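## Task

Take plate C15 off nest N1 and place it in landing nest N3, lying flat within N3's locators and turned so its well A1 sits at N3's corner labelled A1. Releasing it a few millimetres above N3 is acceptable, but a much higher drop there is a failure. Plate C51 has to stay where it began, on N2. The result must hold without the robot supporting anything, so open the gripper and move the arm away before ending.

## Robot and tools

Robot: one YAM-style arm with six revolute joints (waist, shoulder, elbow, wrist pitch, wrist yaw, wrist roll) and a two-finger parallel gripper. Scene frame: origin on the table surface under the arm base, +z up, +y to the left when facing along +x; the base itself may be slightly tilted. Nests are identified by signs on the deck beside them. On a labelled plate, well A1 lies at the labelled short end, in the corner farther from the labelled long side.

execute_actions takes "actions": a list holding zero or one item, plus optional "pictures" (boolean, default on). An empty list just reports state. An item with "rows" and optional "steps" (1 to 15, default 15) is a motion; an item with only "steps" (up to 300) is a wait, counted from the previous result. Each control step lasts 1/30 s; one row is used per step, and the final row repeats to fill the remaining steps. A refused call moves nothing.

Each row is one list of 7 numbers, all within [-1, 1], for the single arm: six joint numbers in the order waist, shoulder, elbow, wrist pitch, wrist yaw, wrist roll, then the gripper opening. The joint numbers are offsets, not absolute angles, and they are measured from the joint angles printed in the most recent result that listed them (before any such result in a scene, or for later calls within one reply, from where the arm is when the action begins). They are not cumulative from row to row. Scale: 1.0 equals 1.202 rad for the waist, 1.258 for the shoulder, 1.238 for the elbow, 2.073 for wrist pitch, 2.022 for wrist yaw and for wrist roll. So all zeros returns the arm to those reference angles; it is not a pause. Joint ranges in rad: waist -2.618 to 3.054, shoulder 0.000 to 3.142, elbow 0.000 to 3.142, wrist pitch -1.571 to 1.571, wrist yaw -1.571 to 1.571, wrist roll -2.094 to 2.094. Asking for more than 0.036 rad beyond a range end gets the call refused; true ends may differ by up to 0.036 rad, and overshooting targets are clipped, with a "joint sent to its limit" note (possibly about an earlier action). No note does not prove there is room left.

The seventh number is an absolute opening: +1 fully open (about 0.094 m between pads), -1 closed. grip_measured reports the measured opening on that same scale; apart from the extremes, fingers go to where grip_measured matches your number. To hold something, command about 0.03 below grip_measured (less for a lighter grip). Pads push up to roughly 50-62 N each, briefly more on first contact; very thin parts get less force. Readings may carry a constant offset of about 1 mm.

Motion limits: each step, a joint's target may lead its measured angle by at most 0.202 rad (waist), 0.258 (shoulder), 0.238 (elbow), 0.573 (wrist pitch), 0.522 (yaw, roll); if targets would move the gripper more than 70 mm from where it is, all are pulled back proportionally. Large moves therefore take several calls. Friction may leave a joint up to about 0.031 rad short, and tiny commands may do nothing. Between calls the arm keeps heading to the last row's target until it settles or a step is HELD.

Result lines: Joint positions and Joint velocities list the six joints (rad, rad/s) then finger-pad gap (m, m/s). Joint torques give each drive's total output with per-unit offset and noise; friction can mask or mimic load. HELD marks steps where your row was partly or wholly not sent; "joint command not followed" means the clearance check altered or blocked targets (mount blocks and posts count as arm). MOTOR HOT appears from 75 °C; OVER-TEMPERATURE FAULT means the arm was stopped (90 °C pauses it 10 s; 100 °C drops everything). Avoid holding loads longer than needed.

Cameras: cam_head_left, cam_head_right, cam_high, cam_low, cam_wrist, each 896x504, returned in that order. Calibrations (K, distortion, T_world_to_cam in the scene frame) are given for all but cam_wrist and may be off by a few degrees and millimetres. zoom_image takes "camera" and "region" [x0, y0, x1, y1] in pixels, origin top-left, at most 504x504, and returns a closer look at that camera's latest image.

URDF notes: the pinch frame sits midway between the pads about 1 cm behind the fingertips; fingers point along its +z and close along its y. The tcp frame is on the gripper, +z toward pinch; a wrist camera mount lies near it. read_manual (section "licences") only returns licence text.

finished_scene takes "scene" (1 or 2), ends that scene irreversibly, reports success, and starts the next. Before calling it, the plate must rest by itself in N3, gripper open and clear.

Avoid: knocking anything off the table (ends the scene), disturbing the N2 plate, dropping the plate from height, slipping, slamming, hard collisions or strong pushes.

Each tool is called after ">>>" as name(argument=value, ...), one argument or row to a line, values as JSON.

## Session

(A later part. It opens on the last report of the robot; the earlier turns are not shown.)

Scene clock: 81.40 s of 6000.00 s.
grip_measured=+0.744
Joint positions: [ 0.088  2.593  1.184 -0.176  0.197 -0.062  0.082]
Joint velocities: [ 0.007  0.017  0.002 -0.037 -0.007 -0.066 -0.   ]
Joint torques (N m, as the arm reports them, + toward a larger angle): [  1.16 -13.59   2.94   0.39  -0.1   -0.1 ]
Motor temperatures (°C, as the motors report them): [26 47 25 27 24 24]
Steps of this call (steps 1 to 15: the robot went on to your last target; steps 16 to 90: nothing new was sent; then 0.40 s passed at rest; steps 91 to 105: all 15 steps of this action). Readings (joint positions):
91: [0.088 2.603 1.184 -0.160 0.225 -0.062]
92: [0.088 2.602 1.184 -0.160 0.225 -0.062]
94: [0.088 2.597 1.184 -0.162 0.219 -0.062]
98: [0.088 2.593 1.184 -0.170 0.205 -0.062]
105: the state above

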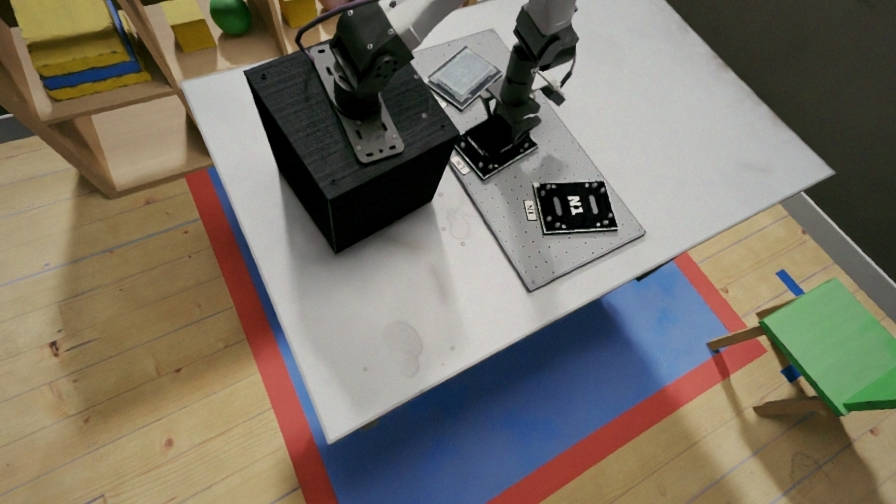

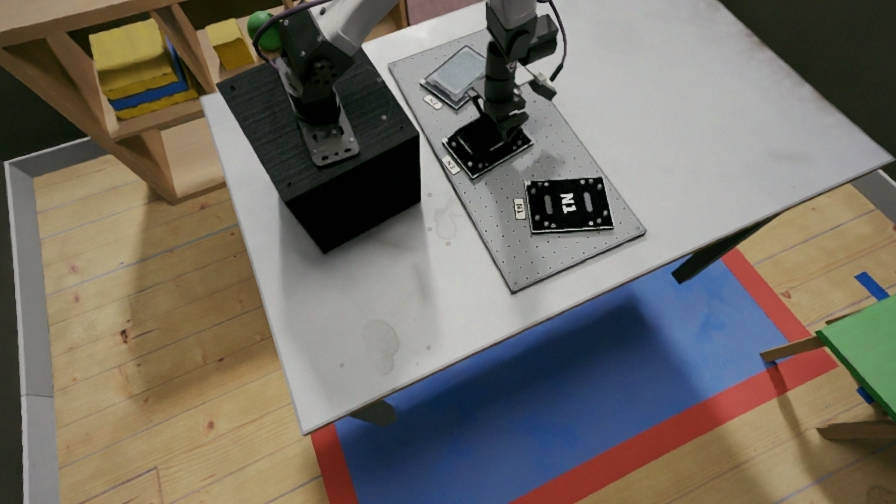

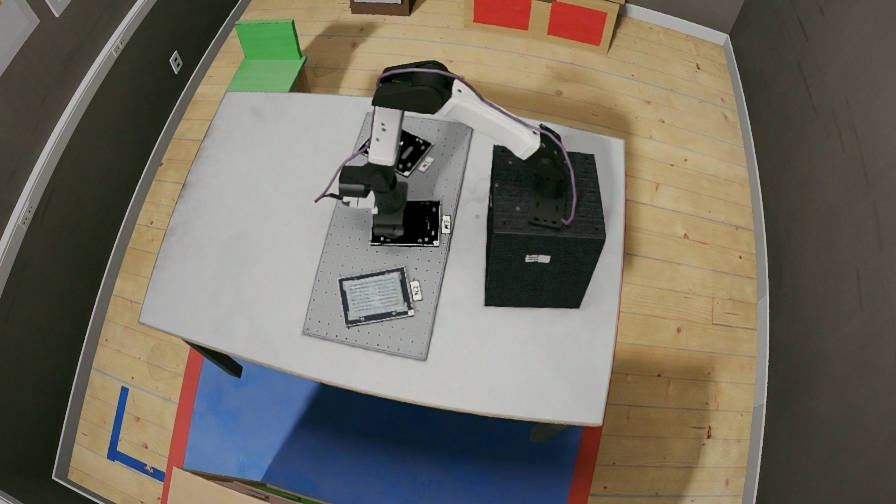

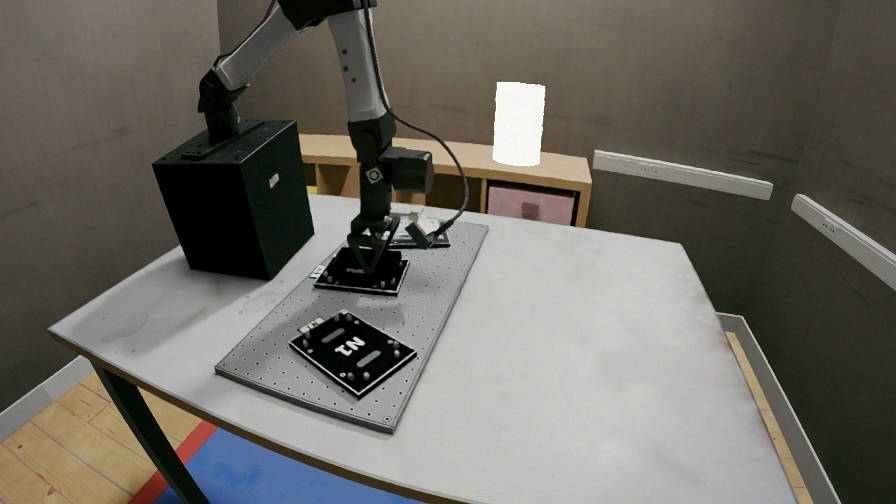

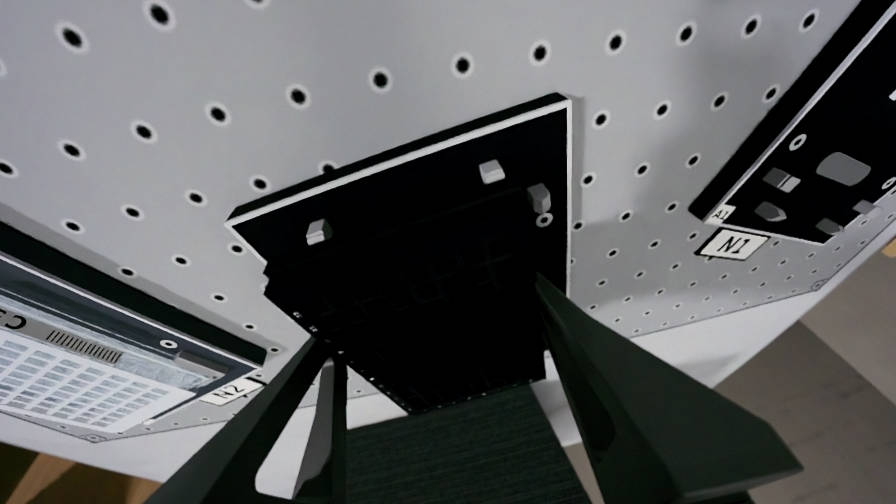

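>>> execute_actions(
  actions=[
    {"rows":[[-0.005,0,0,0,0,0,0.71],[-0.011,0,0,0,0,0,0.71],[-0.011,0,0,0,0,0,0.71],[-0.011,0,0,0,0,0,0.71],[-0.011,0.012,0,0,0,0,0.71],[-0.011,0.02,0,0,0,0,0.71],[-0.011,0.026,0,0.004,0,0,0.71],[-0.011,0.032,0,0.008,0,0,0.71],[-0.011,0.038,0,0.012,0,0,0.71]],"steps":15},
  ],
)

>>> zoom_image(
  camera="cam_low",
  region=[300,230,420,310],
)

>>> zoom_image(
  camera="cam_wrist",
  region=[180,80,600,340],
)

Scene clock: 83.67 s of 6000.00 s.
grip_measured=+0.744
Joint positions: [ 0.08   2.601  1.184 -0.165  0.194 -0.062  0.082]
Joint velocities: [ 0.002 -0.002 -0.012  0.022  0.037 -0.007 -0.001]
Joint torques (N m, as the arm reports them, + toward a larger angle): [ 0.82 -8.38  2.88  0.55 -0.01 -0.1 ]
Motor temperatures (°C, as the motors report them): [26 48 24 27 24 24]
Steps of this call (steps 1 to 15: the robot went on to your last target; steps 16 to 53: nothing new was sent; steps 54 to 68: all 15 steps of this action). Readings (joint positions):
54: [0.088 2.593 1.184 -0.177 0.195 -0.062]
55: [0.087 2.593 1.184 -0.177 0.195 -0.062]
57: [0.085 2.593 1.184 -0.177 0.195 -0.062]
61: [0.080 2.597 1.184 -0.174 0.195 -0.062]
68: the state above

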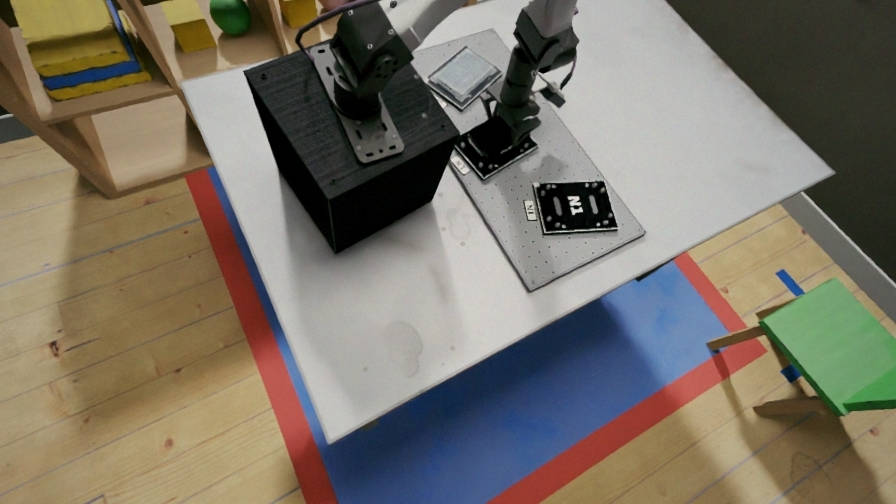

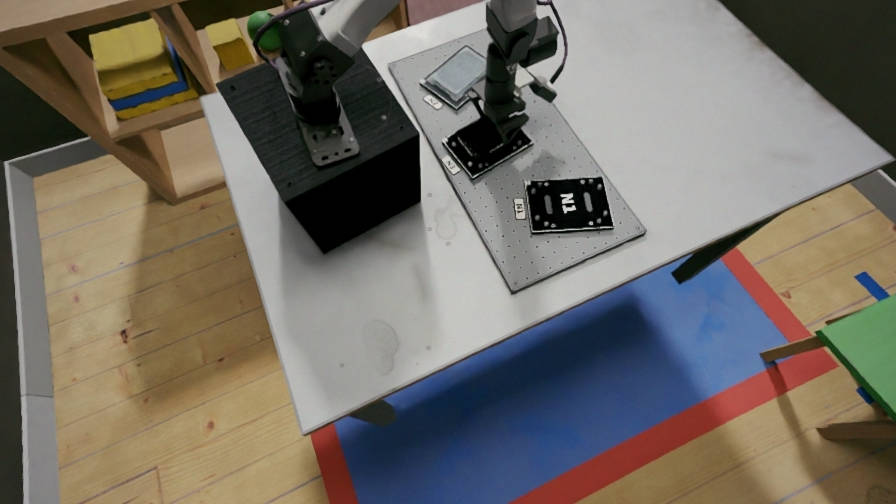

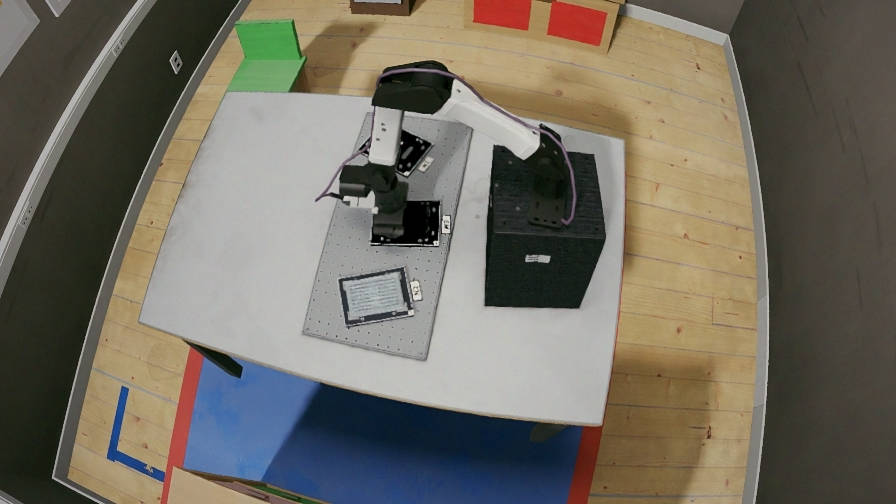

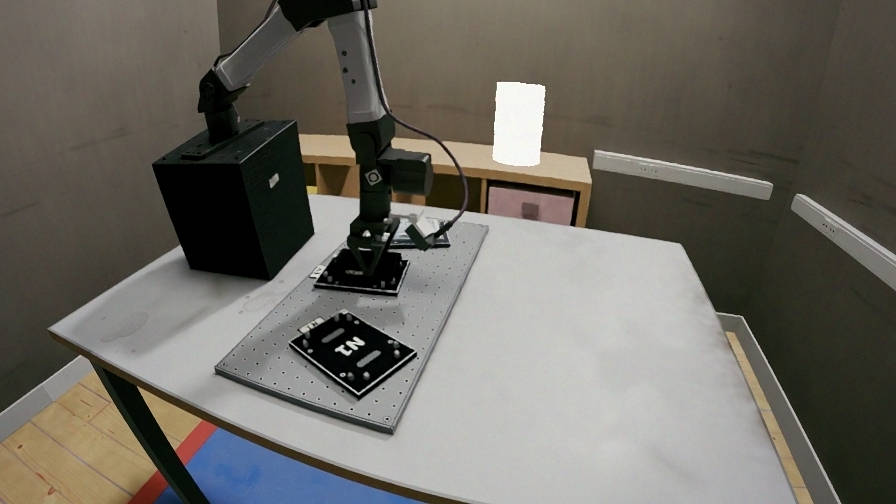

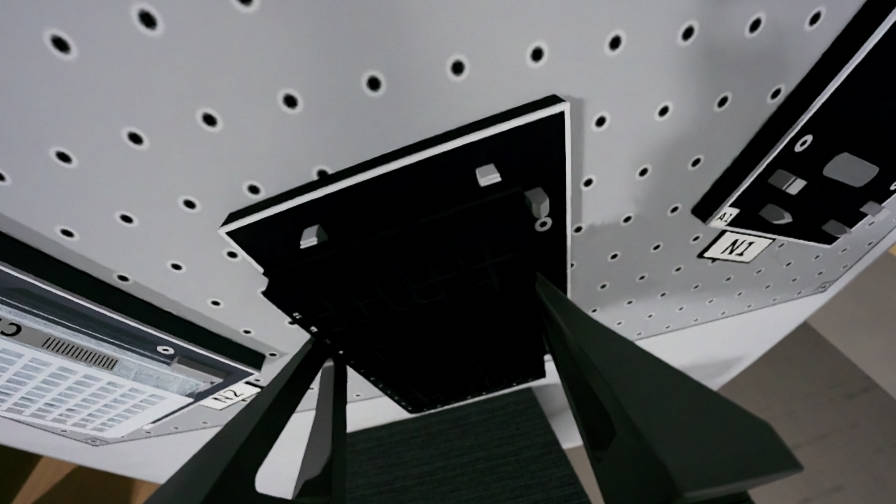

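Region (300, 230, 420, 310) of cam_low's 896x504 image, scaled by 4.200, with more detail than that image has.

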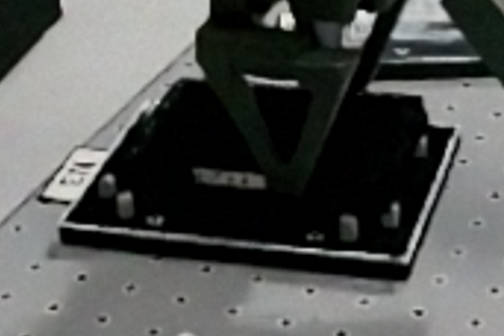

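Region (180, 80, 600, 340) of cam_wrist's 896x504 image, scaled by 1.200, with more detail than that image has; it fills the top 312 rows of this view, and the rest is white.

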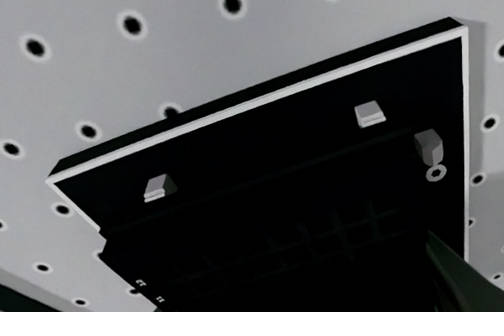

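>>> execute_actions(
  actions=[
    {"rows":[[0,-0.025,0,0,0,0,0.71],[0,-0.032,0,0,0,0,0.71],[-0.003,-0.032,-0.006,0,0,0,0.71],[-0.006,-0.032,-0.012,0,0,0,0.71],[-0.006,-0.032,-0.017,0,0,0,0.71]],"steps":13},
  ],
)

>>> zoom_image(
  camera="cam_low",
  region=[300,230,420,310],
)

>>> zoom_image(
  camera="cam_wrist",
  region=[180,80,600,340],
)

Scene clock: 85.33 s of 6000.00 s.
grip_measured=+0.744
Joint positions: [ 0.08   2.59   1.184 -0.166  0.193 -0.062  0.082]
Joint velocities: [-0.017  0.002  0.022  0.051 -0.081 -0.066 -0.001]
Joint torques (N m, as the arm reports them, + toward a larger angle): [  0.57 -13.55   1.49   0.44  -0.03  -0.09]
Motor temperatures (°C, as the motors report them): [26 47 24 27 24 24]
Steps of this call (steps 1 to 15: the robot went on to your last target; steps 16 to 37: nothing new was sent; steps 38 to 50: all 13 steps of this action). Readings (joint positions):
38: [0.080 2.599 1.184 -0.166 0.193 -0.062]
39: [0.080 2.597 1.184 -0.166 0.193 -0.062]
41: [0.080 2.593 1.184 -0.166 0.193 -0.062]
45: [0.080 2.590 1.184 -0.166 0.193 -0.062]
50: the state above

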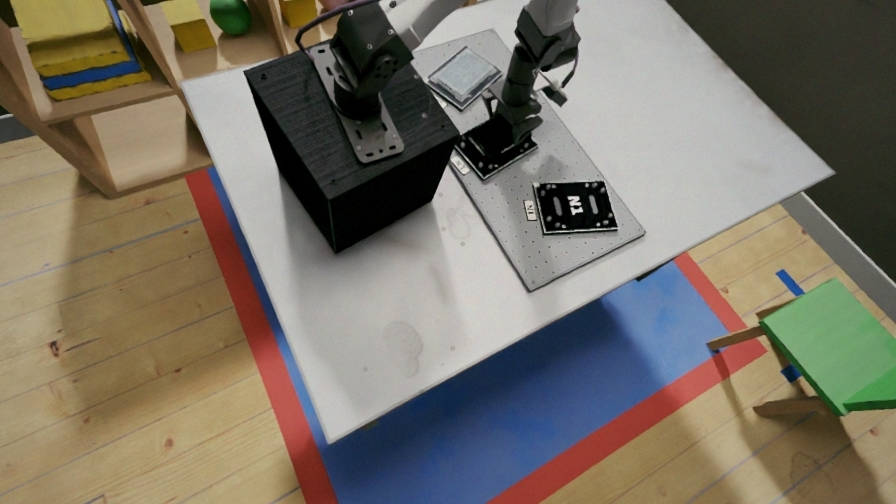

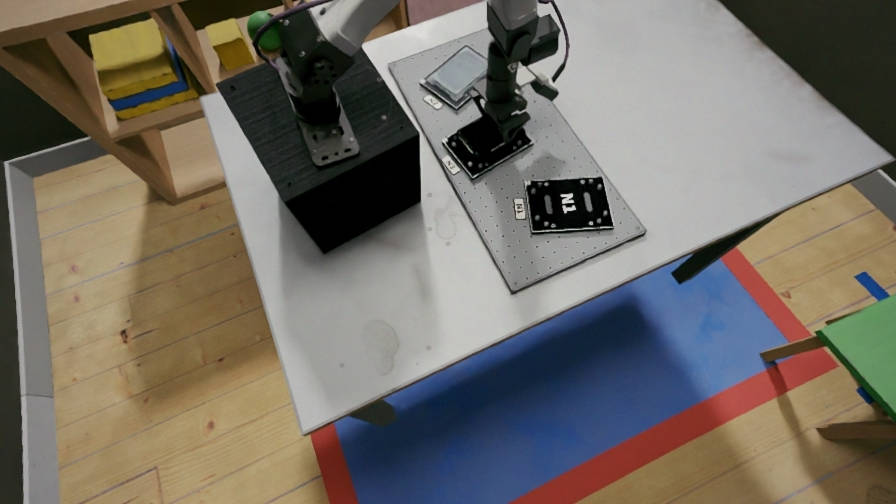

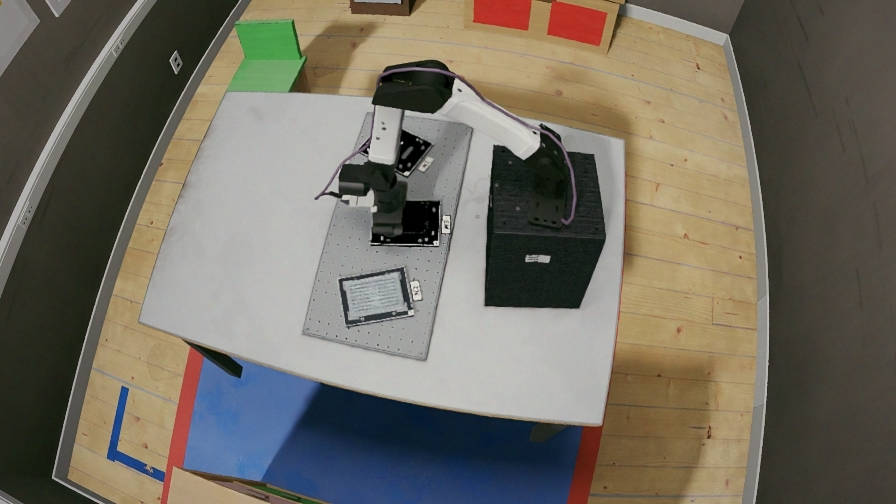

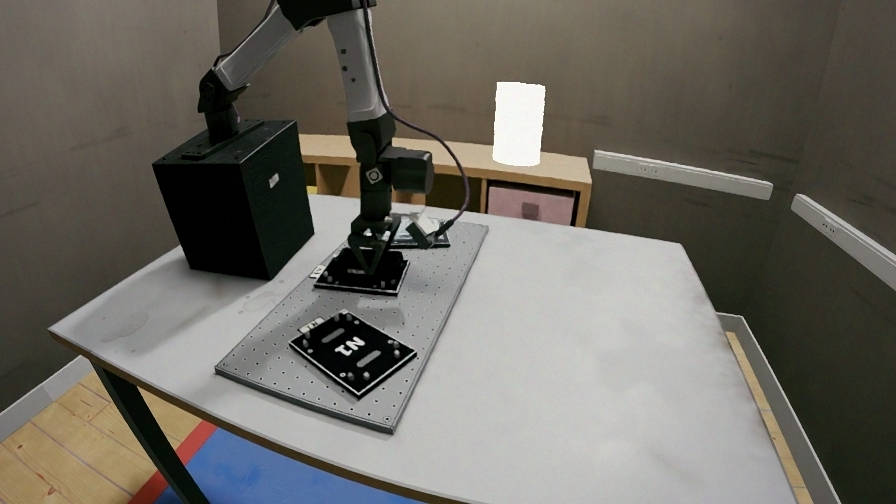

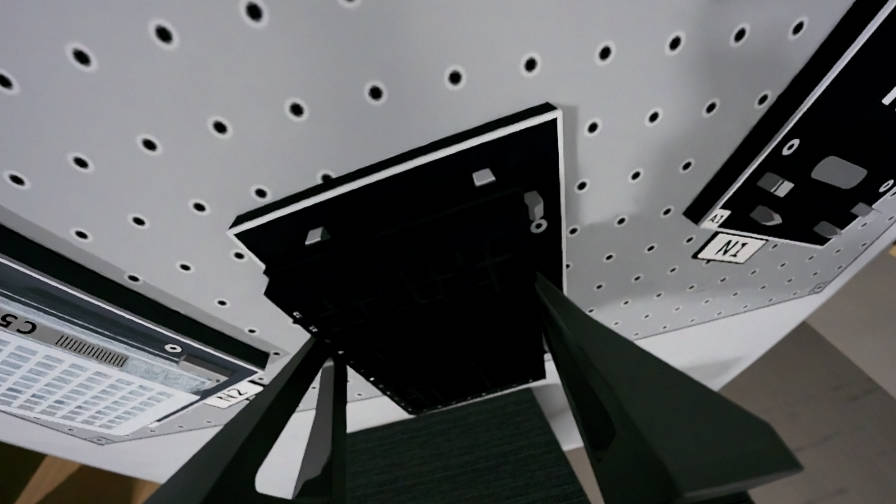

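Region (300, 230, 420, 310) of cam_low's 896x504 image, scaled by 4.200, with more detail than that image has.

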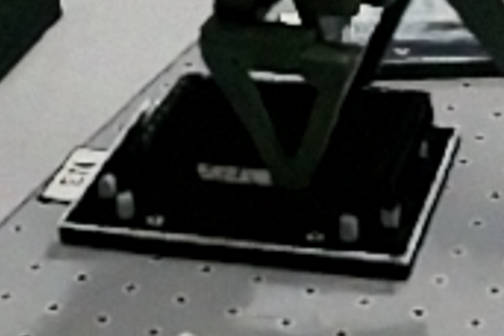

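Region (180, 80, 600, 340) of cam_wrist's 896x504 image, scaled by 1.200, with more detail than that image has; it fills the top 312 rows of this view, and the rest is white.

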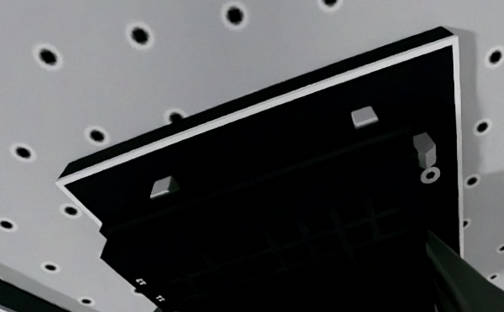

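>>> execute_actions(
  actions=[
    {"rows":[[-0.004,0,-0.025,0.008,0,0,0.71]],"steps":10},
  ],
)

Scene clock: 89.07 s of 6000.00 s.
grip_measured=+0.744
Joint positions: [ 0.08   2.59   1.167 -0.158  0.193 -0.062  0.082]
Joint velocities: [ 0.002 -0.002  0.007 -0.022 -0.095 -0.022  0.   ]
Joint torques (N m, as the arm reports them, + toward a larger angle): [  0.8  -11.24   1.83   0.5   -0.04  -0.09]
Motor temperatures (°C, as the motors report them): [26 48 24 27 24 24]
Steps of this call (steps 1 to 15: the robot went on to your last target; steps 16 to 90: nothing new was sent; then 0.40 s passed at rest; steps 91 to 100: all 10 steps of this action). Readings (joint positions):
91: [0.080 2.590 1.181 -0.162 0.193 -0.062]
92: [0.080 2.590 1.178 -0.160 0.193 -0.062]
94: [0.080 2.590 1.171 -0.159 0.193 -0.062]
98: [0.080 2.590 1.167 -0.159 0.193 -0.062]
100: the state above

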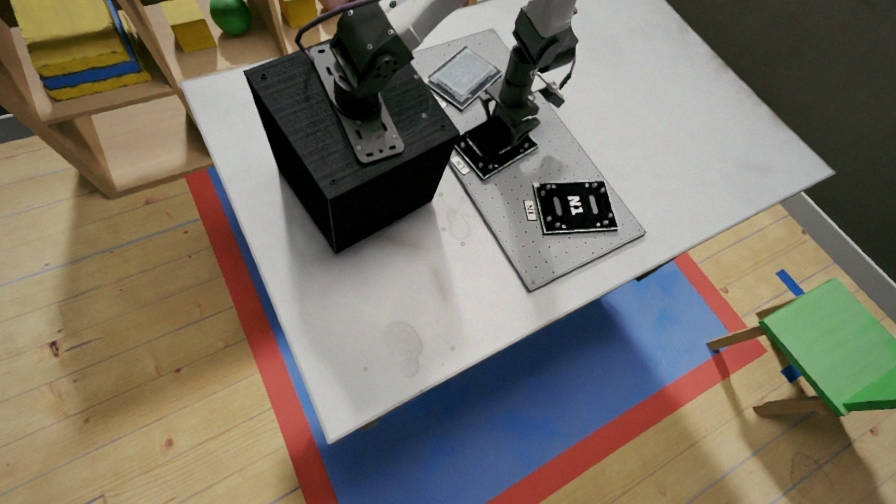

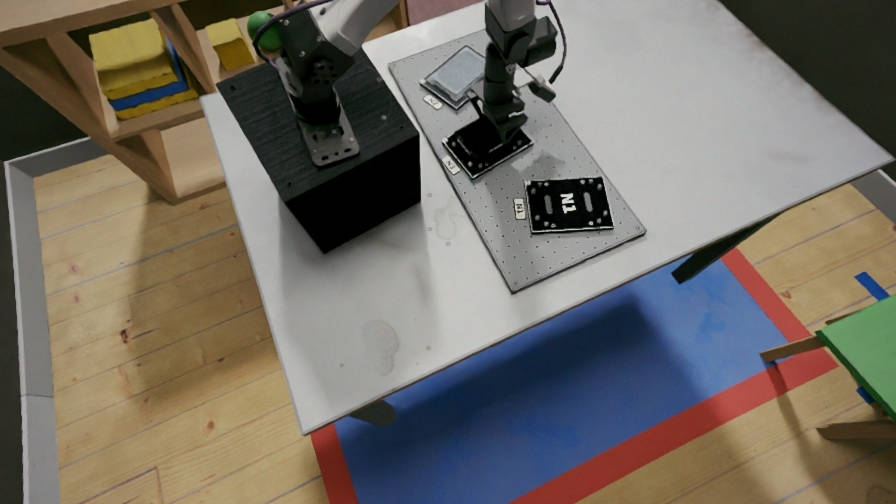

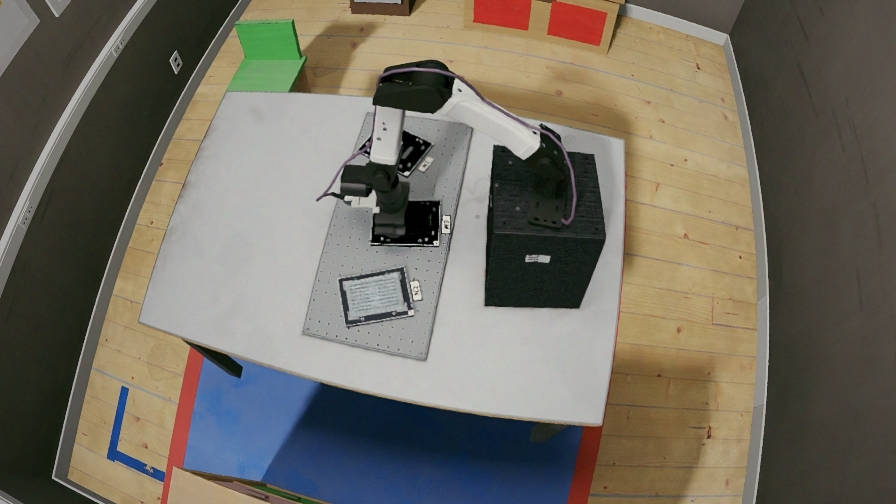

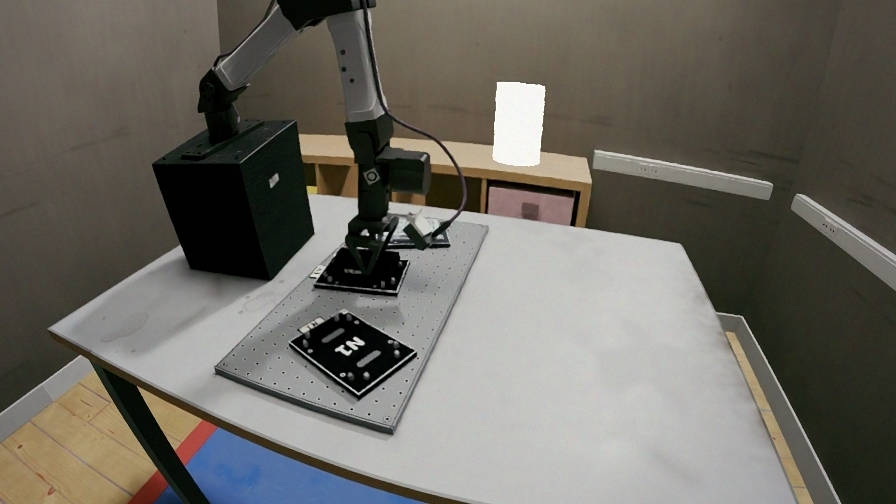

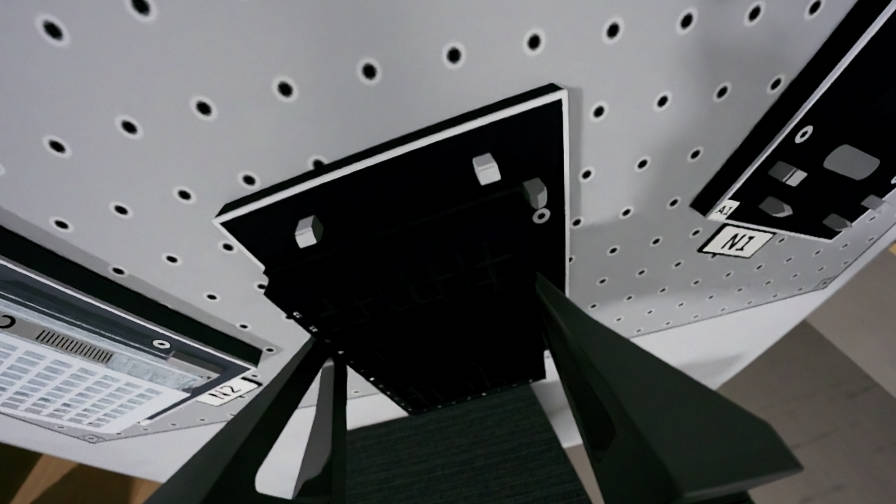

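>>> execute_actions(
  actions=[
    {"rows":[[0,0.02,0,0,0,0,0.71],[0,0.022,0,0,0,0,0.71],[0,0.024,0,0,0,0,0.71],[0,0.026,0,0,0,0,0.71],[0,0.028,0,0,0,0,0.71],[0,0.03,0,0,0,0,0.71]],"steps":12},
  ],
)

>>> zoom_image(
  camera="cam_low",
  region=[290,220,430,310],
)

>>> zoom_image(
  camera="cam_wrist",
  region=[180,80,600,340],
)

Scene clock: 90.73 s of 6000.00 s.
grip_measured=+0.744
Joint positions: [ 0.08   2.599  1.167 -0.158  0.19  -0.062  0.082]
Joint velocities: [ 0.002  0.007 -0.012  0.037 -0.007 -0.037  0.001]
Joint torques (N m, as the arm reports them, + toward a larger angle): [ 1.22 -9.11  2.8   0.4   0.   -0.1 ]
Motor temperatures (°C, as the motors report them): [26 48 24 27 24 24]
Steps of this call (steps 1 to 15: the robot went on to your last target; steps 16 to 38: nothing new was sent; steps 39 to 50: all 12 steps of this action). Readings (joint positions):
39: [0.080 2.590 1.167 -0.158 0.193 -0.062]
40: [0.080 2.590 1.167 -0.158 0.193 -0.062]
42: [0.080 2.592 1.167 -0.158 0.193 -0.062]
46: [0.080 2.599 1.167 -0.158 0.190 -0.062]
50: the state above

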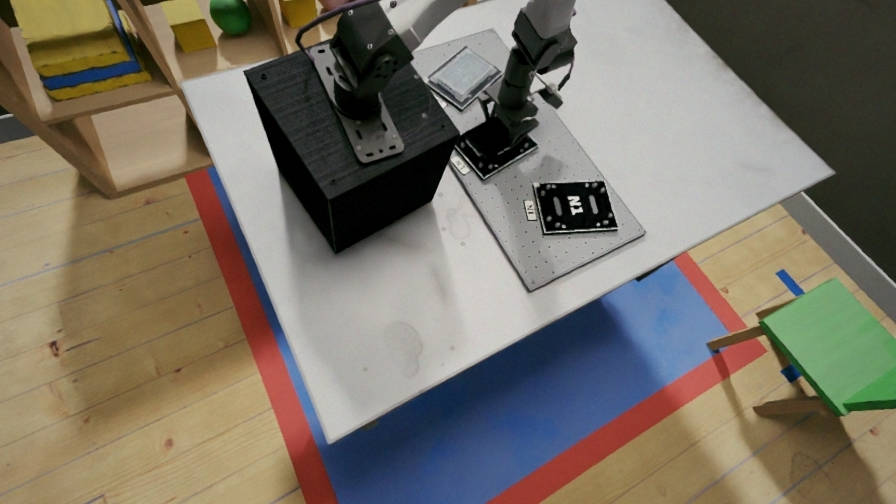

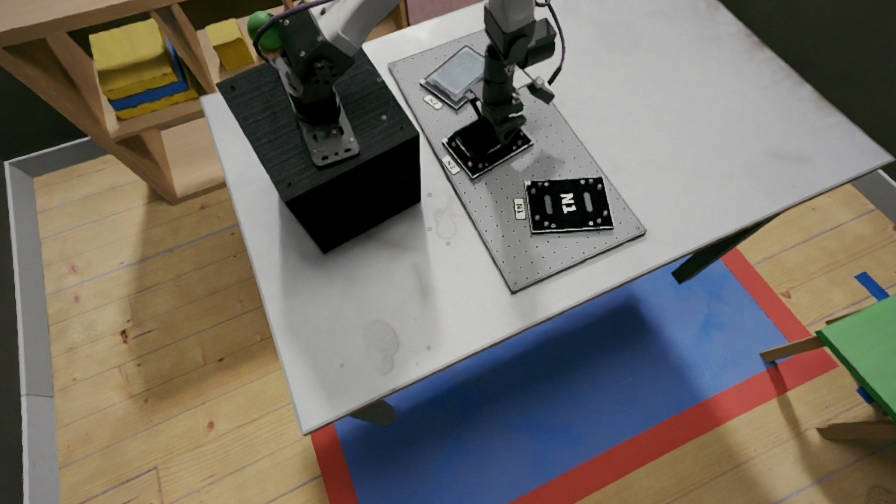

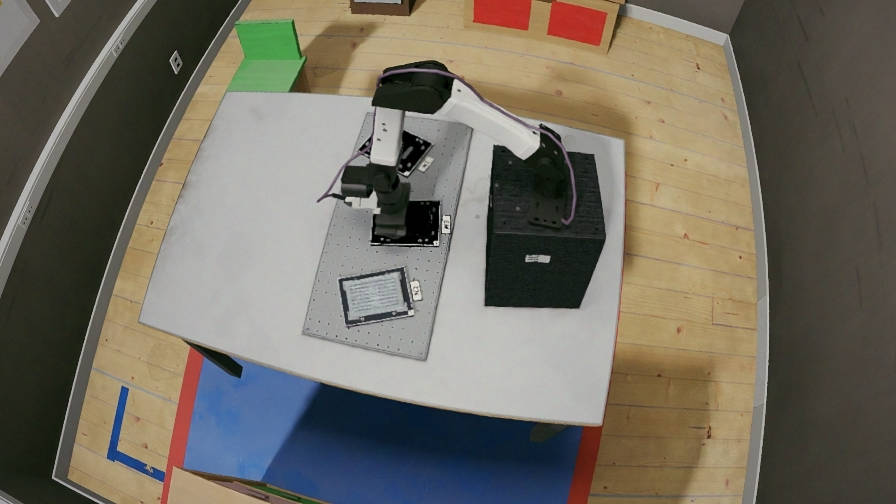

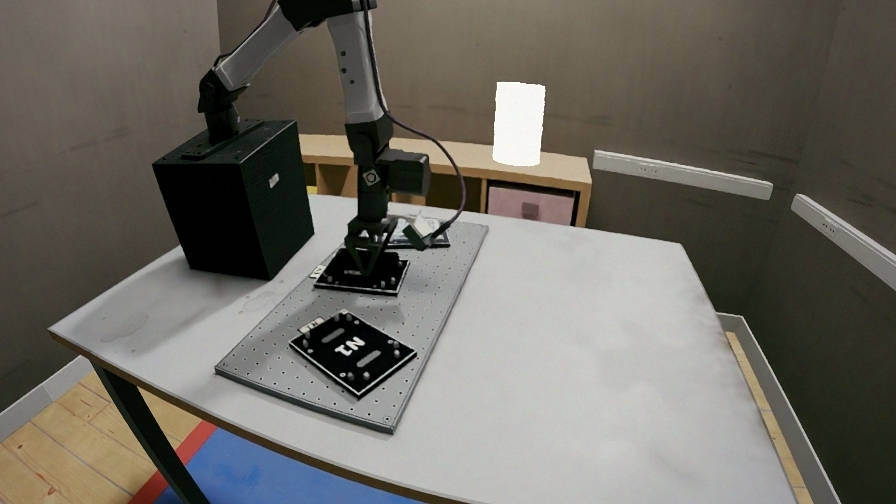

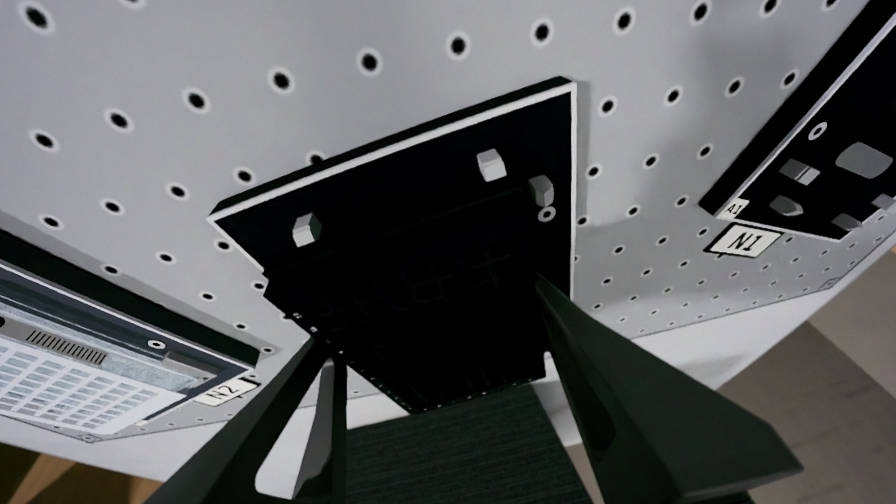

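Region (290, 220, 430, 310) of cam_low's 896x504 image, scaled by 3.600, with more detail than that image has; it fills the top 324 rows of this view, and the rest is white.

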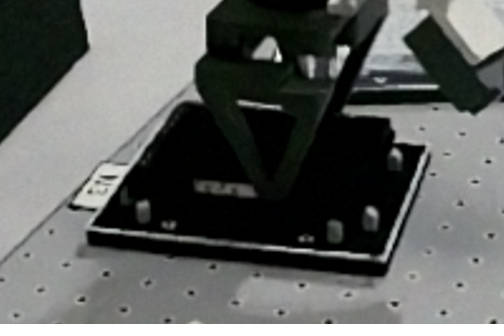

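Region (180, 80, 600, 340) of cam_wrist's 896x504 image, scaled by 1.200, with more detail than that image has; it fills the top 312 rows of this view, and the rest is white.

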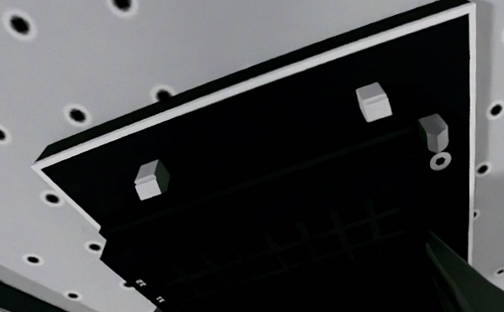

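>>> execute_actions(
  actions=[
    {"rows":[[0,-0.025,0,0.004,0,0,0.71],[0,-0.025,0,0.008,0,0,0.71],[0,-0.025,0,0.011,0,0,0.71],[0,-0.02,0,0.011,0,0,0.71],[0,-0.01,0,0.011,0,0,0.71],[0,0,0,0.011,0,0,0.71],[0,0.01,0,0.011,0,0,0.71],[0,0.015,0,0.011,0,0,0.71],[0,0.02,0,0.011,0,0,0.71],[0,0.024,0,0.011,0,0,0.71],[0,0.028,0,0.011,0,0,0.71]],"steps":15},
  ],
)

>>> zoom_image(
  camera="cam_low",
  region=[290,220,430,310],
)

Scene clock: 94.27 s of 6000.00 s.
grip_measured=+0.744
Joint positions: [ 0.08   2.598  1.167 -0.151  0.19  -0.062  0.082]
Joint velocities: [ 0.012 -0.012  0.002 -0.007 -0.066  0.051 -0.001]
Joint torques (N m, as the arm reports them, + toward a larger angle): [ 1.16 -8.69  2.82  0.59 -0.03 -0.08]
Motor temperatures (°C, as the motors report them): [26 48 24 26 24 24]
Steps of this call (steps 1 to 15: the robot went on to your last target; steps 16 to 90: nothing new was sent; then 0.03 s passed at rest; steps 91 to 105: all 15 steps of this action). Readings (joint positions):
91: [0.080 2.597 1.167 -0.158 0.190 -0.062]
92: [0.080 2.596 1.167 -0.158 0.190 -0.062]
94: [0.080 2.596 1.167 -0.153 0.190 -0.062]
98: [0.080 2.596 1.167 -0.153 0.190 -0.062]
105: the state above

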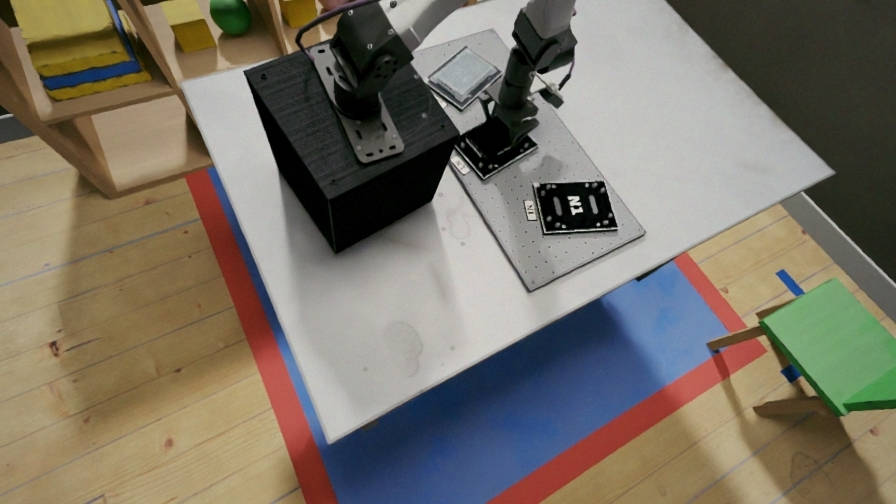

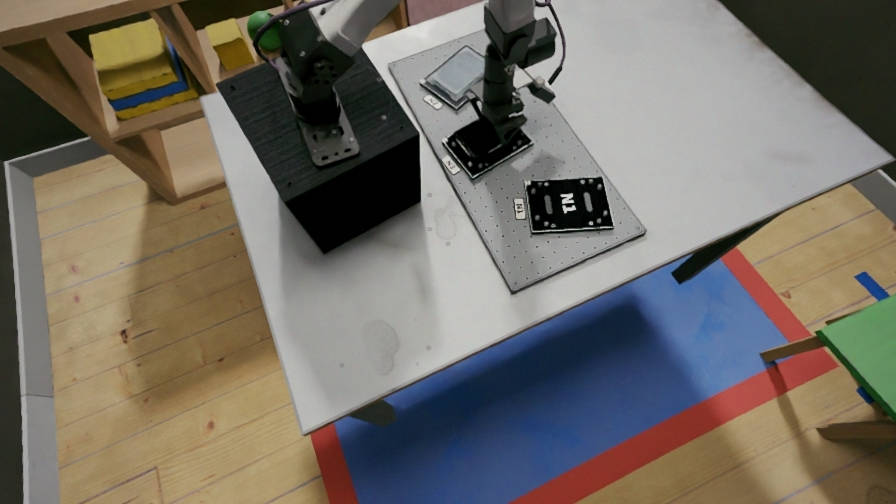

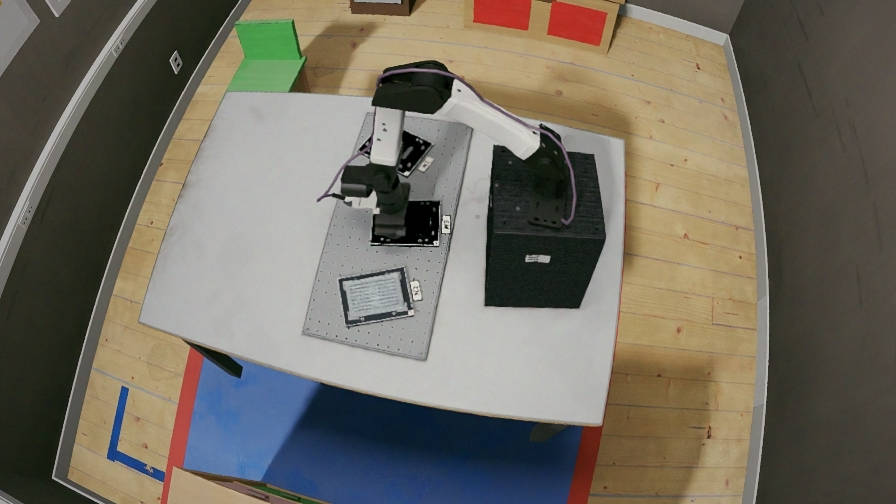

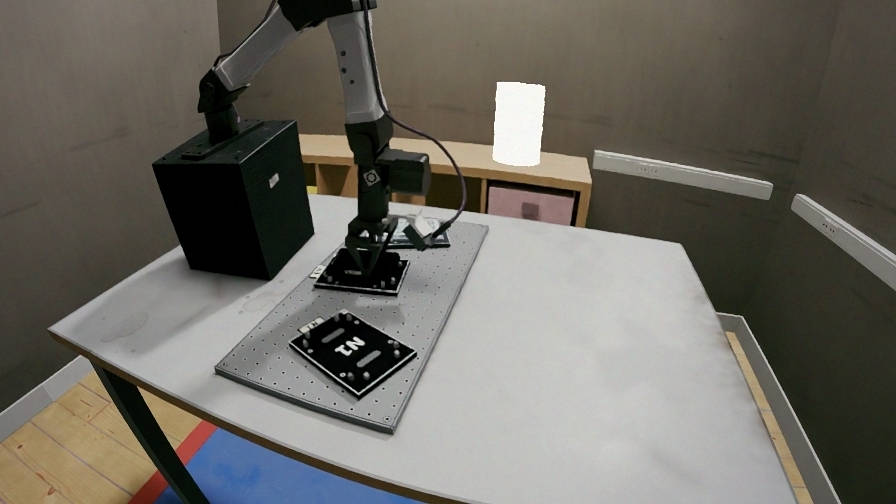

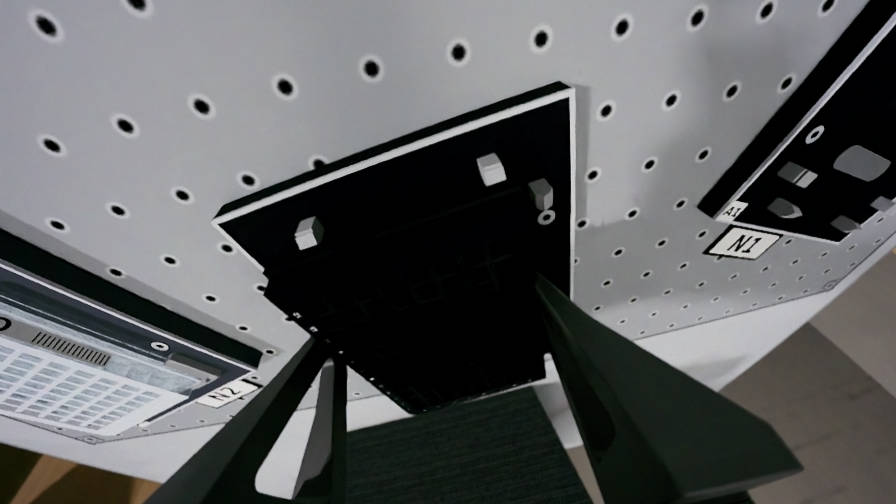

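Region (290, 220, 430, 310) of cam_low's 896x504 image, scaled by 3.600, with more detail than that image has; it fills the top 324 rows of this view, and the rest is white.

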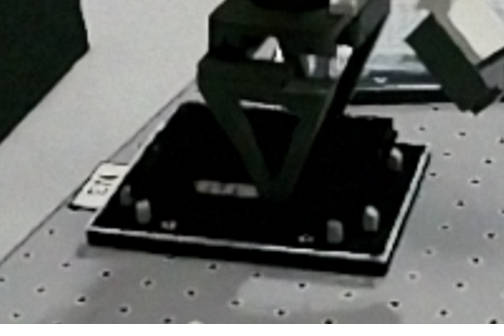

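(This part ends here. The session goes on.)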